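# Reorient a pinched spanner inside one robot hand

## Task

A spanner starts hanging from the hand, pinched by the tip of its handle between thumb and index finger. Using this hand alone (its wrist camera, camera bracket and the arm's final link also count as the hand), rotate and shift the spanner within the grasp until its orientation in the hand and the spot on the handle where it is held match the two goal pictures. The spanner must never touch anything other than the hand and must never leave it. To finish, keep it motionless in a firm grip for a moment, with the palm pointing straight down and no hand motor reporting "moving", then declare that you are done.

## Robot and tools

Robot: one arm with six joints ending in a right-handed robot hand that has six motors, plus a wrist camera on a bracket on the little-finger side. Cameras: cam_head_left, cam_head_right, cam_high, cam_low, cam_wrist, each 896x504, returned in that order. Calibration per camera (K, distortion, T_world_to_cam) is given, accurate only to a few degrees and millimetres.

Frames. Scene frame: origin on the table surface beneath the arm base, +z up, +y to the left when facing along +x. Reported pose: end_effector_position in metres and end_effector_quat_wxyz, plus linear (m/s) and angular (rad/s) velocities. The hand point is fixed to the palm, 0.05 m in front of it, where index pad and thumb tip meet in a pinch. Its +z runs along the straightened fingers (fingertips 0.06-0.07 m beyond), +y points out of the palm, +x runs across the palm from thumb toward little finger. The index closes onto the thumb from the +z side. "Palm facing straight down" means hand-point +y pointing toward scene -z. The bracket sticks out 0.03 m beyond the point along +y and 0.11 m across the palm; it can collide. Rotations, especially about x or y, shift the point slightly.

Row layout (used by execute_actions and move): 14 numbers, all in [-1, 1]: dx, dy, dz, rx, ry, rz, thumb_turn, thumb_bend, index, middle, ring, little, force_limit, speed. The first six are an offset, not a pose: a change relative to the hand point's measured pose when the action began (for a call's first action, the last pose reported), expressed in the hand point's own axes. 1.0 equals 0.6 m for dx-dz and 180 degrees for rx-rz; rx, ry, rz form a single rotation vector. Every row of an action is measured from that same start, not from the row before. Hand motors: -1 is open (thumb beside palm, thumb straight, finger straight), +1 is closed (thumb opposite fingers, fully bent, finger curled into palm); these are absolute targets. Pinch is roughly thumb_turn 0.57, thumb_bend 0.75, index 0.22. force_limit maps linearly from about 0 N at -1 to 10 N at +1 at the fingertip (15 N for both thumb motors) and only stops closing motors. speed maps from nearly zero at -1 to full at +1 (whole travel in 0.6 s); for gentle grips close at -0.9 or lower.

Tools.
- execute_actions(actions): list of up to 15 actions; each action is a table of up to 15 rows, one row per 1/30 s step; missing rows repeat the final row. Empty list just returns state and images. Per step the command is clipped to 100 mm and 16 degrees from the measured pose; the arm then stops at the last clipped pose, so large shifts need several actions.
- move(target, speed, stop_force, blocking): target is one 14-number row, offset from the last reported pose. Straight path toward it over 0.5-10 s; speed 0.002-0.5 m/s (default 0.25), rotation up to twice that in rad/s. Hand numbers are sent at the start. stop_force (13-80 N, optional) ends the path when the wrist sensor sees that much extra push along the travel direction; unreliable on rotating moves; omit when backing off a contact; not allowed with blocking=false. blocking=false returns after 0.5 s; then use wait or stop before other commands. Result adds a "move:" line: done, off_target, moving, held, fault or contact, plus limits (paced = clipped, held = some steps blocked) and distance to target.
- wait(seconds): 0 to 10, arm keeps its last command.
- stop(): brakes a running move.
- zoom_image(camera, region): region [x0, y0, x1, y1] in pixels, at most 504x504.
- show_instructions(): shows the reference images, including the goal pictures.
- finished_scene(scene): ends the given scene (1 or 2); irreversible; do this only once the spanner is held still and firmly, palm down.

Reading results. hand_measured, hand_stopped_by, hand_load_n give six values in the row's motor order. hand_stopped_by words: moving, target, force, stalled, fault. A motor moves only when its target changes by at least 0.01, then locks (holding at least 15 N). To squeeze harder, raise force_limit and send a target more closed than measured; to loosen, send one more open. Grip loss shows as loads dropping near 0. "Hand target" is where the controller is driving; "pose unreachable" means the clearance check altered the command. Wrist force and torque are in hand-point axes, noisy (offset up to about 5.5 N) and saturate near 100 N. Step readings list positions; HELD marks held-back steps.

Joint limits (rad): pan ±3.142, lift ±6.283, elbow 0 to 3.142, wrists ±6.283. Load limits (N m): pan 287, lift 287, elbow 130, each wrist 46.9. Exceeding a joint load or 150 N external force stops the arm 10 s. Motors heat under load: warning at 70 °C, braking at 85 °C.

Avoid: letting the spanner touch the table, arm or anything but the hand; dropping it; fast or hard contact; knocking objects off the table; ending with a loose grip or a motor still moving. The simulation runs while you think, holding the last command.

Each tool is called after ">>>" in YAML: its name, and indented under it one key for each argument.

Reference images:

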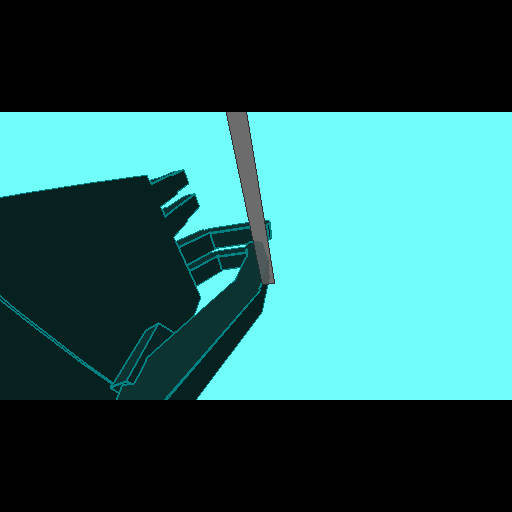

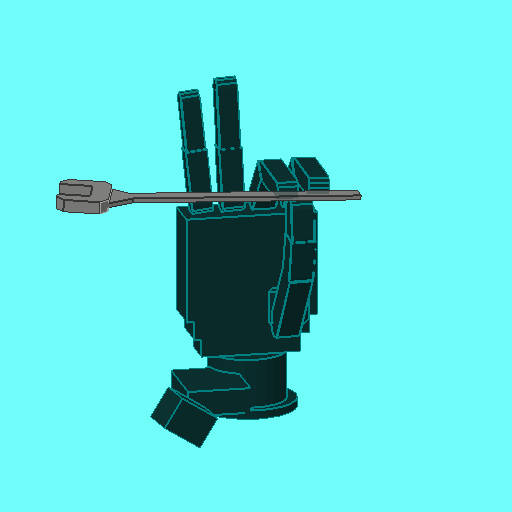

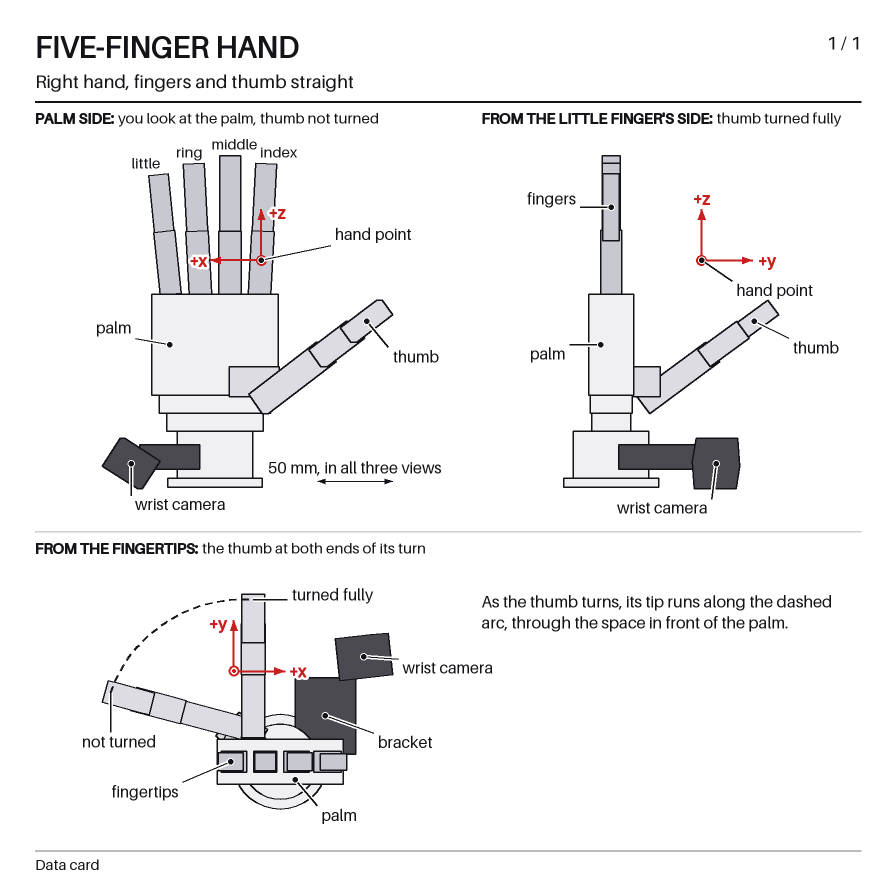

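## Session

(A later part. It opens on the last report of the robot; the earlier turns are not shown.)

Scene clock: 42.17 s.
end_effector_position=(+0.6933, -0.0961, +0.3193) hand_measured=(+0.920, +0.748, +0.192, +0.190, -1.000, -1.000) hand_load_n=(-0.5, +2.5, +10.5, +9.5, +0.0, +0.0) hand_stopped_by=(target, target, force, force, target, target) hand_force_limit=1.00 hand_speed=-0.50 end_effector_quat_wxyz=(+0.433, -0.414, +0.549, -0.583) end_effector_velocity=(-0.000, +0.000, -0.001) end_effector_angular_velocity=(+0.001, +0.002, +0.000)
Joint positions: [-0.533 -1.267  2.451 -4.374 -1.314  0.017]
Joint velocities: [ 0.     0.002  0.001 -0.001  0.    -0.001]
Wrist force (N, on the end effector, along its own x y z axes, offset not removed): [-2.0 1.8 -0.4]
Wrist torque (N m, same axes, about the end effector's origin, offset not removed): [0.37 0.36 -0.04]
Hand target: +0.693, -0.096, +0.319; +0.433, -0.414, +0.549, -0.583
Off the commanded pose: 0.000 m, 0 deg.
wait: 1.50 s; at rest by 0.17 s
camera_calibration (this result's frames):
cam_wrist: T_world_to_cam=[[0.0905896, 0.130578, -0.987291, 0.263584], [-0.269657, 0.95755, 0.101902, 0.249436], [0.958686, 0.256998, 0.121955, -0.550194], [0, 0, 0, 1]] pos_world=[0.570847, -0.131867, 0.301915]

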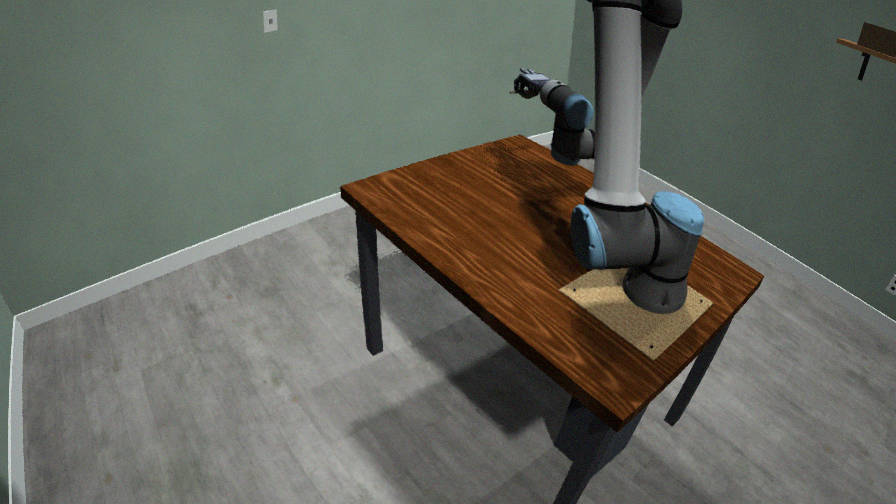

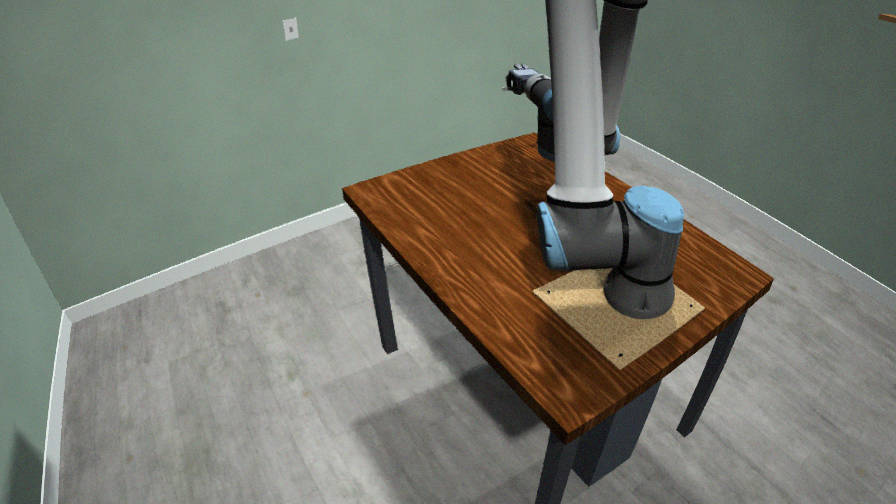

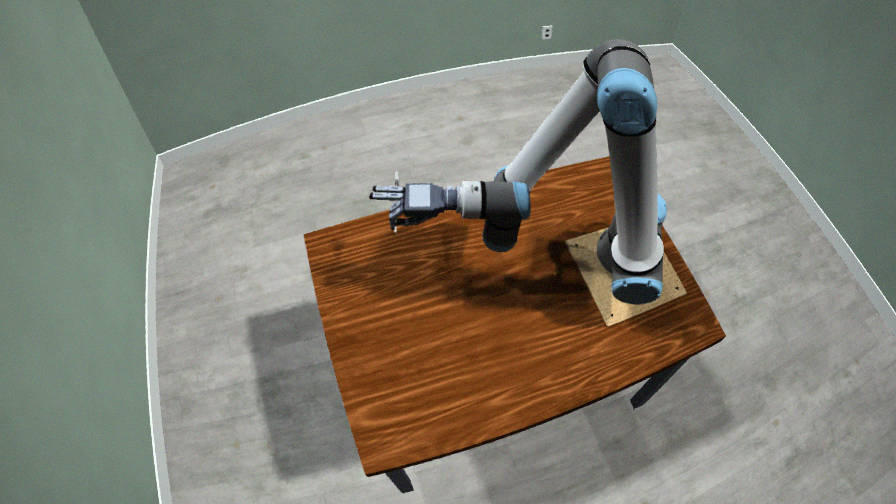

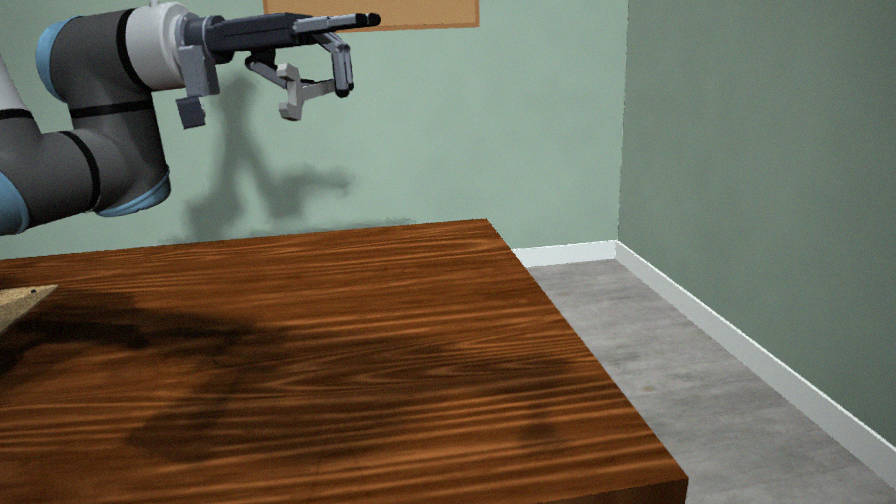

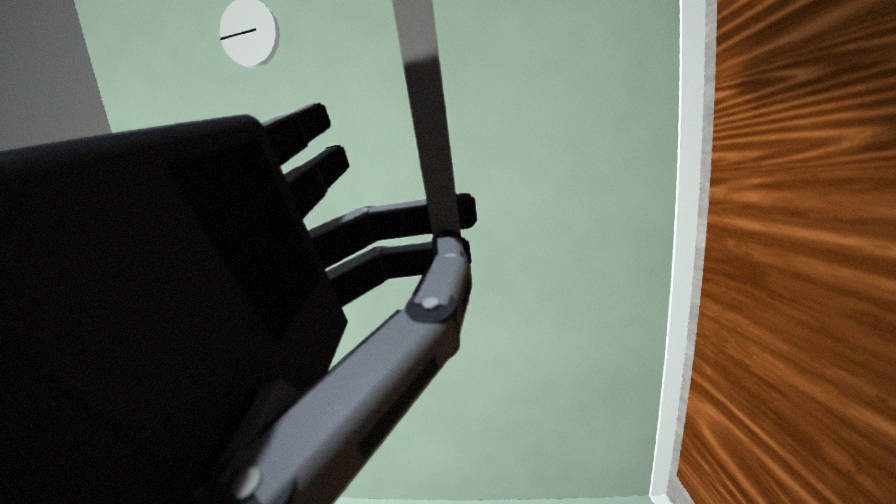

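>>> move:
  target: [0,0,0,-0.015,0,0.002,0.92,0.75,0.21,0.21,-1,-1,1,-0.5]
  speed: 0.1

>>> wait:
  seconds: 1.5

Scene clock: 43.30 s.
end_effector_position=(+0.6933, -0.0961, +0.3193) hand_measured=(+0.920, +0.748, +0.192, +0.190, -1.000, -1.000) hand_load_n=(-0.5, +2.5, +10.5, +9.5, +0.0, +0.0) hand_stopped_by=(target, target, force, force, target, target) hand_force_limit=1.00 hand_speed=-0.50 end_effector_quat_wxyz=(+0.425, -0.423, +0.564, -0.569) end_effector_velocity=(-0.000, -0.002, -0.001) end_effector_angular_velocity=(+0.005, +0.012, -0.002)
Joint positions: [-0.533 -1.299  2.453 -4.297 -1.314  0.011]
Joint velocities: [-0.002 -0.007  0.001  0.019  0.    -0.002]
Wrist force (N, on the end effector, along its own x y z axes, offset not removed): [3.7 3.6 2.4]
Wrist torque (N m, same axes, about the end effector's origin, offset not removed): [0.38 -0.63 0.28]
Hand target: +0.693, -0.096, +0.319; +0.425, -0.423, +0.564, -0.568
Off the commanded pose: 0.000 m, 0 deg.
move: done
camera_calibration (this result's frames):
cam_wrist: T_world_to_cam=[[0.0486412, 0.149306, -0.987594, 0.294539], [-0.264577, 0.95537, 0.131404, 0.236281], [0.963137, 0.254903, 0.0859733, -0.541972], [0, 0, 0, 1]] pos_world=[0.570181, -0.131563, 0.306432]

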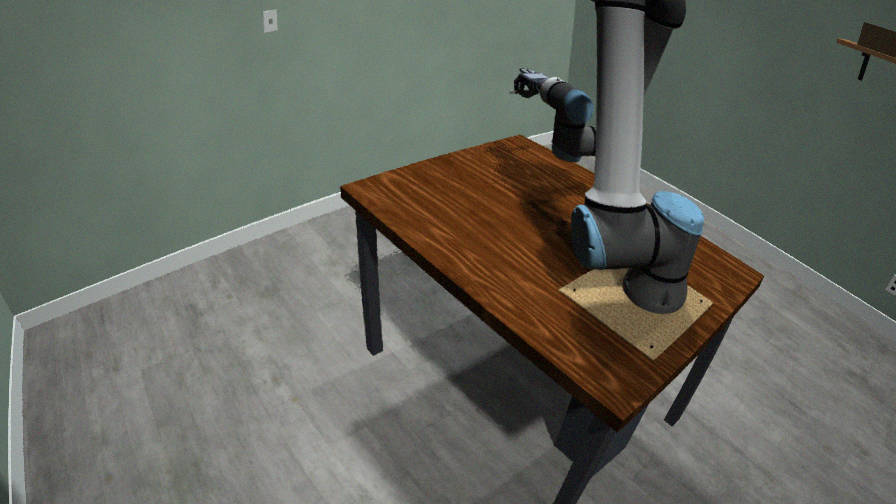

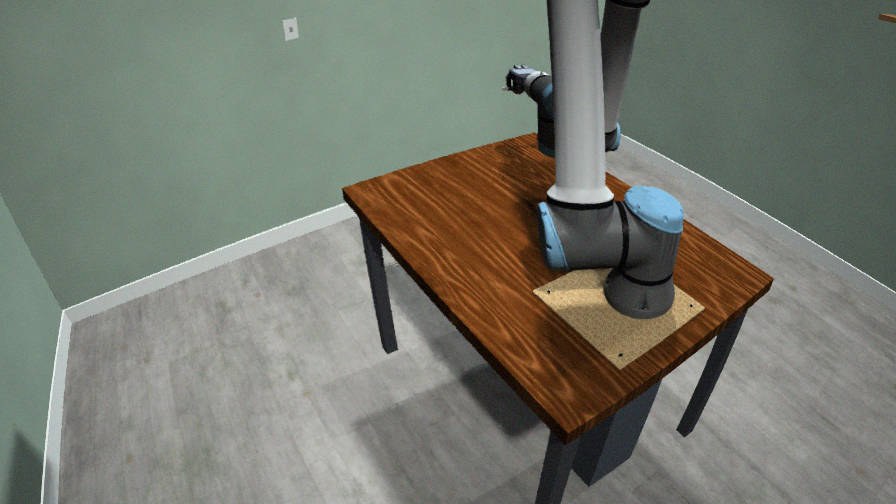

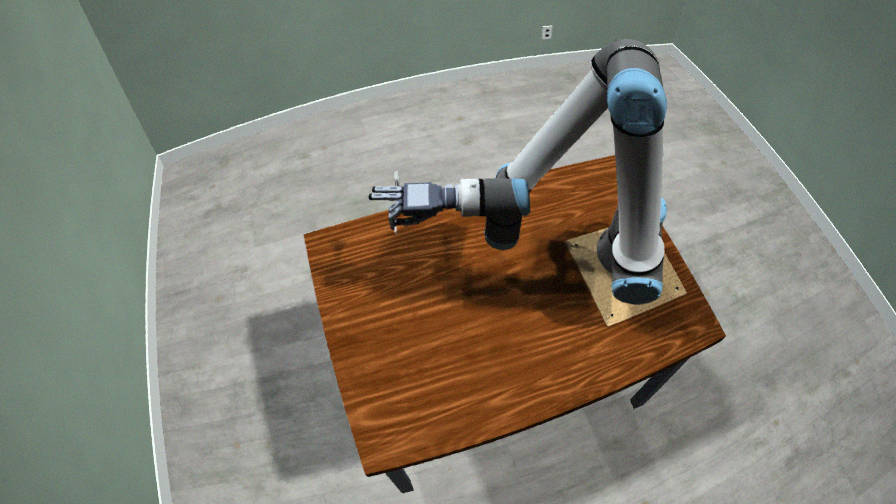

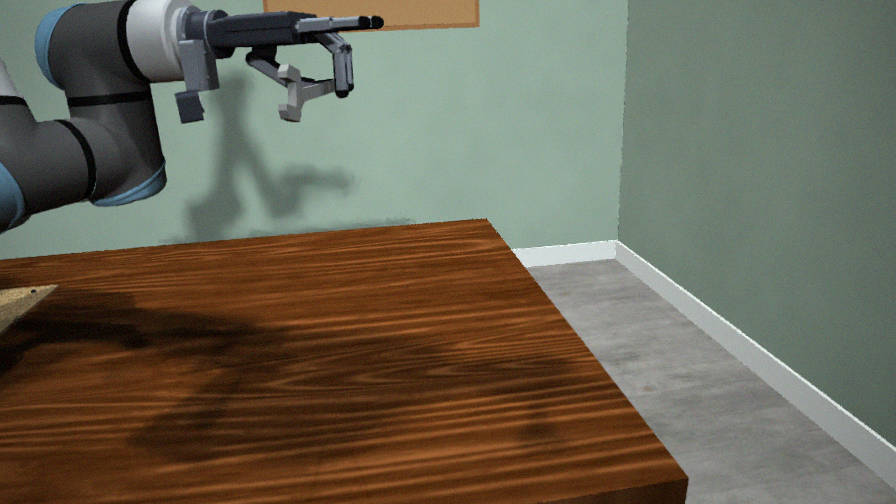

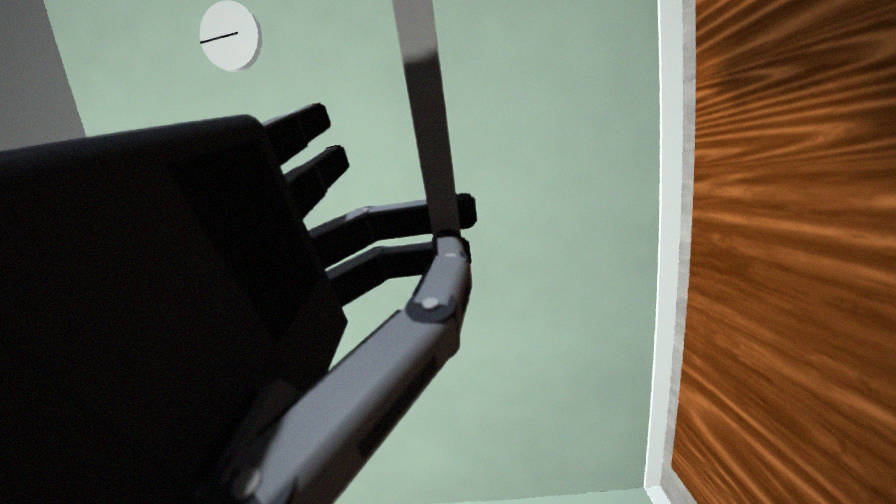

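Scene clock: 44.80 s.
end_effector_position=(+0.6933, -0.0961, +0.3193) hand_measured=(+0.920, +0.748, +0.192, +0.190, -1.000, -1.000) hand_load_n=(-0.5, +2.5, +10.5, +9.5, +0.0, +0.0) hand_stopped_by=(target, target, force, force, target, target) hand_force_limit=1.00 hand_speed=-0.50 end_effector_quat_wxyz=(+0.425, -0.423, +0.564, -0.568) end_effector_velocity=(-0.000, +0.000, -0.001) end_effector_angular_velocity=(+0.001, +0.002, +0.000)
Joint positions: [-0.533 -1.3    2.453 -4.295 -1.314  0.011]
Joint velocities: [ 0.    -0.     0.001  0.001  0.    -0.   ]
Wrist force (N, on the end effector, along its own x y z axes, offset not removed): [1.5 3.5 -0.7]
Wrist torque (N m, same axes, about the end effector's origin, offset not removed): [0.50 -0.27 0.23]
Hand target: +0.693, -0.096, +0.319; +0.425, -0.423, +0.564, -0.568
Off the commanded pose: 0.000 m, 0 deg.
wait: 1.50 s; at rest by 0.17 s
camera_calibration (this result's frames):
cam_wrist: T_world_to_cam=[[0.047738, 0.149684, -0.987581, 0.295195], [-0.264481, 0.955313, 0.132009, 0.236016], [0.963209, 0.254895, 0.0851934, -0.541784], [0, 0, 0, 1]] pos_world=[0.570181, -0.131557, 0.30653]

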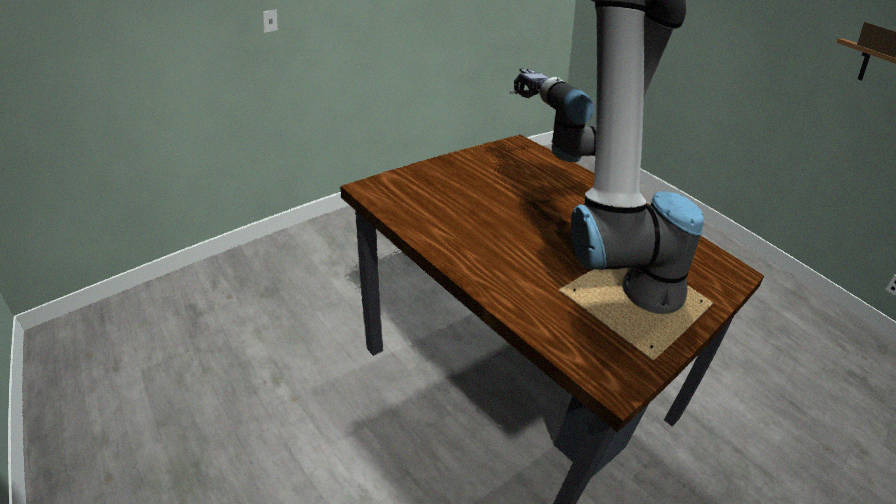

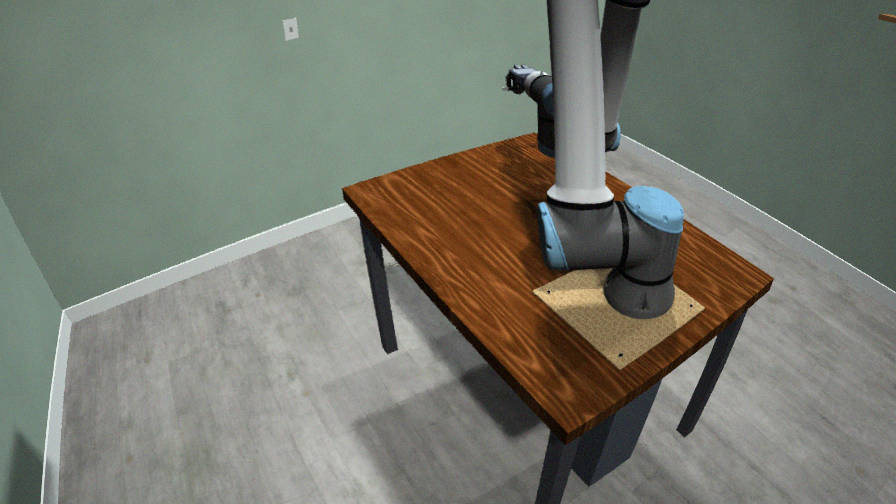

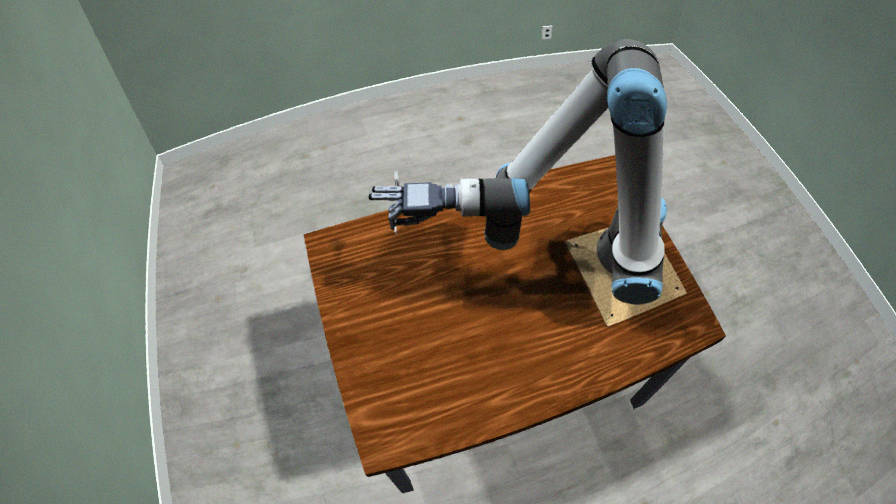

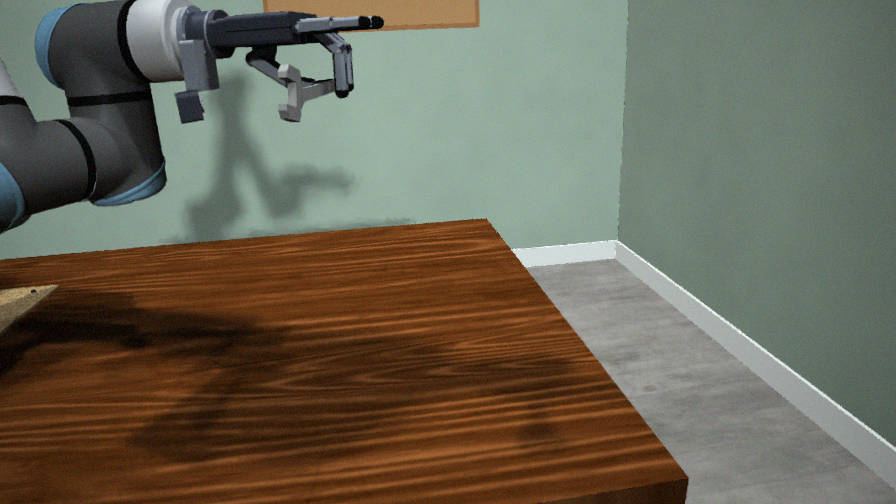

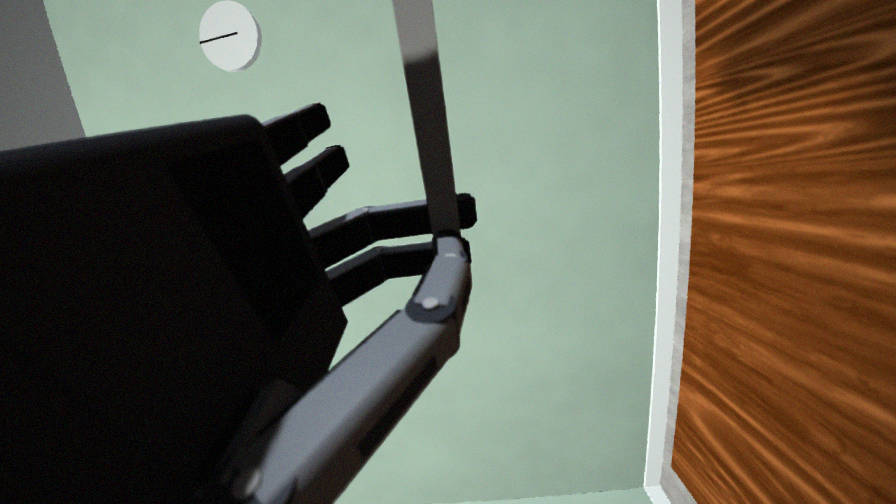

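>>> finished_scene:
  scene: 1

The scene is finished: the task was done.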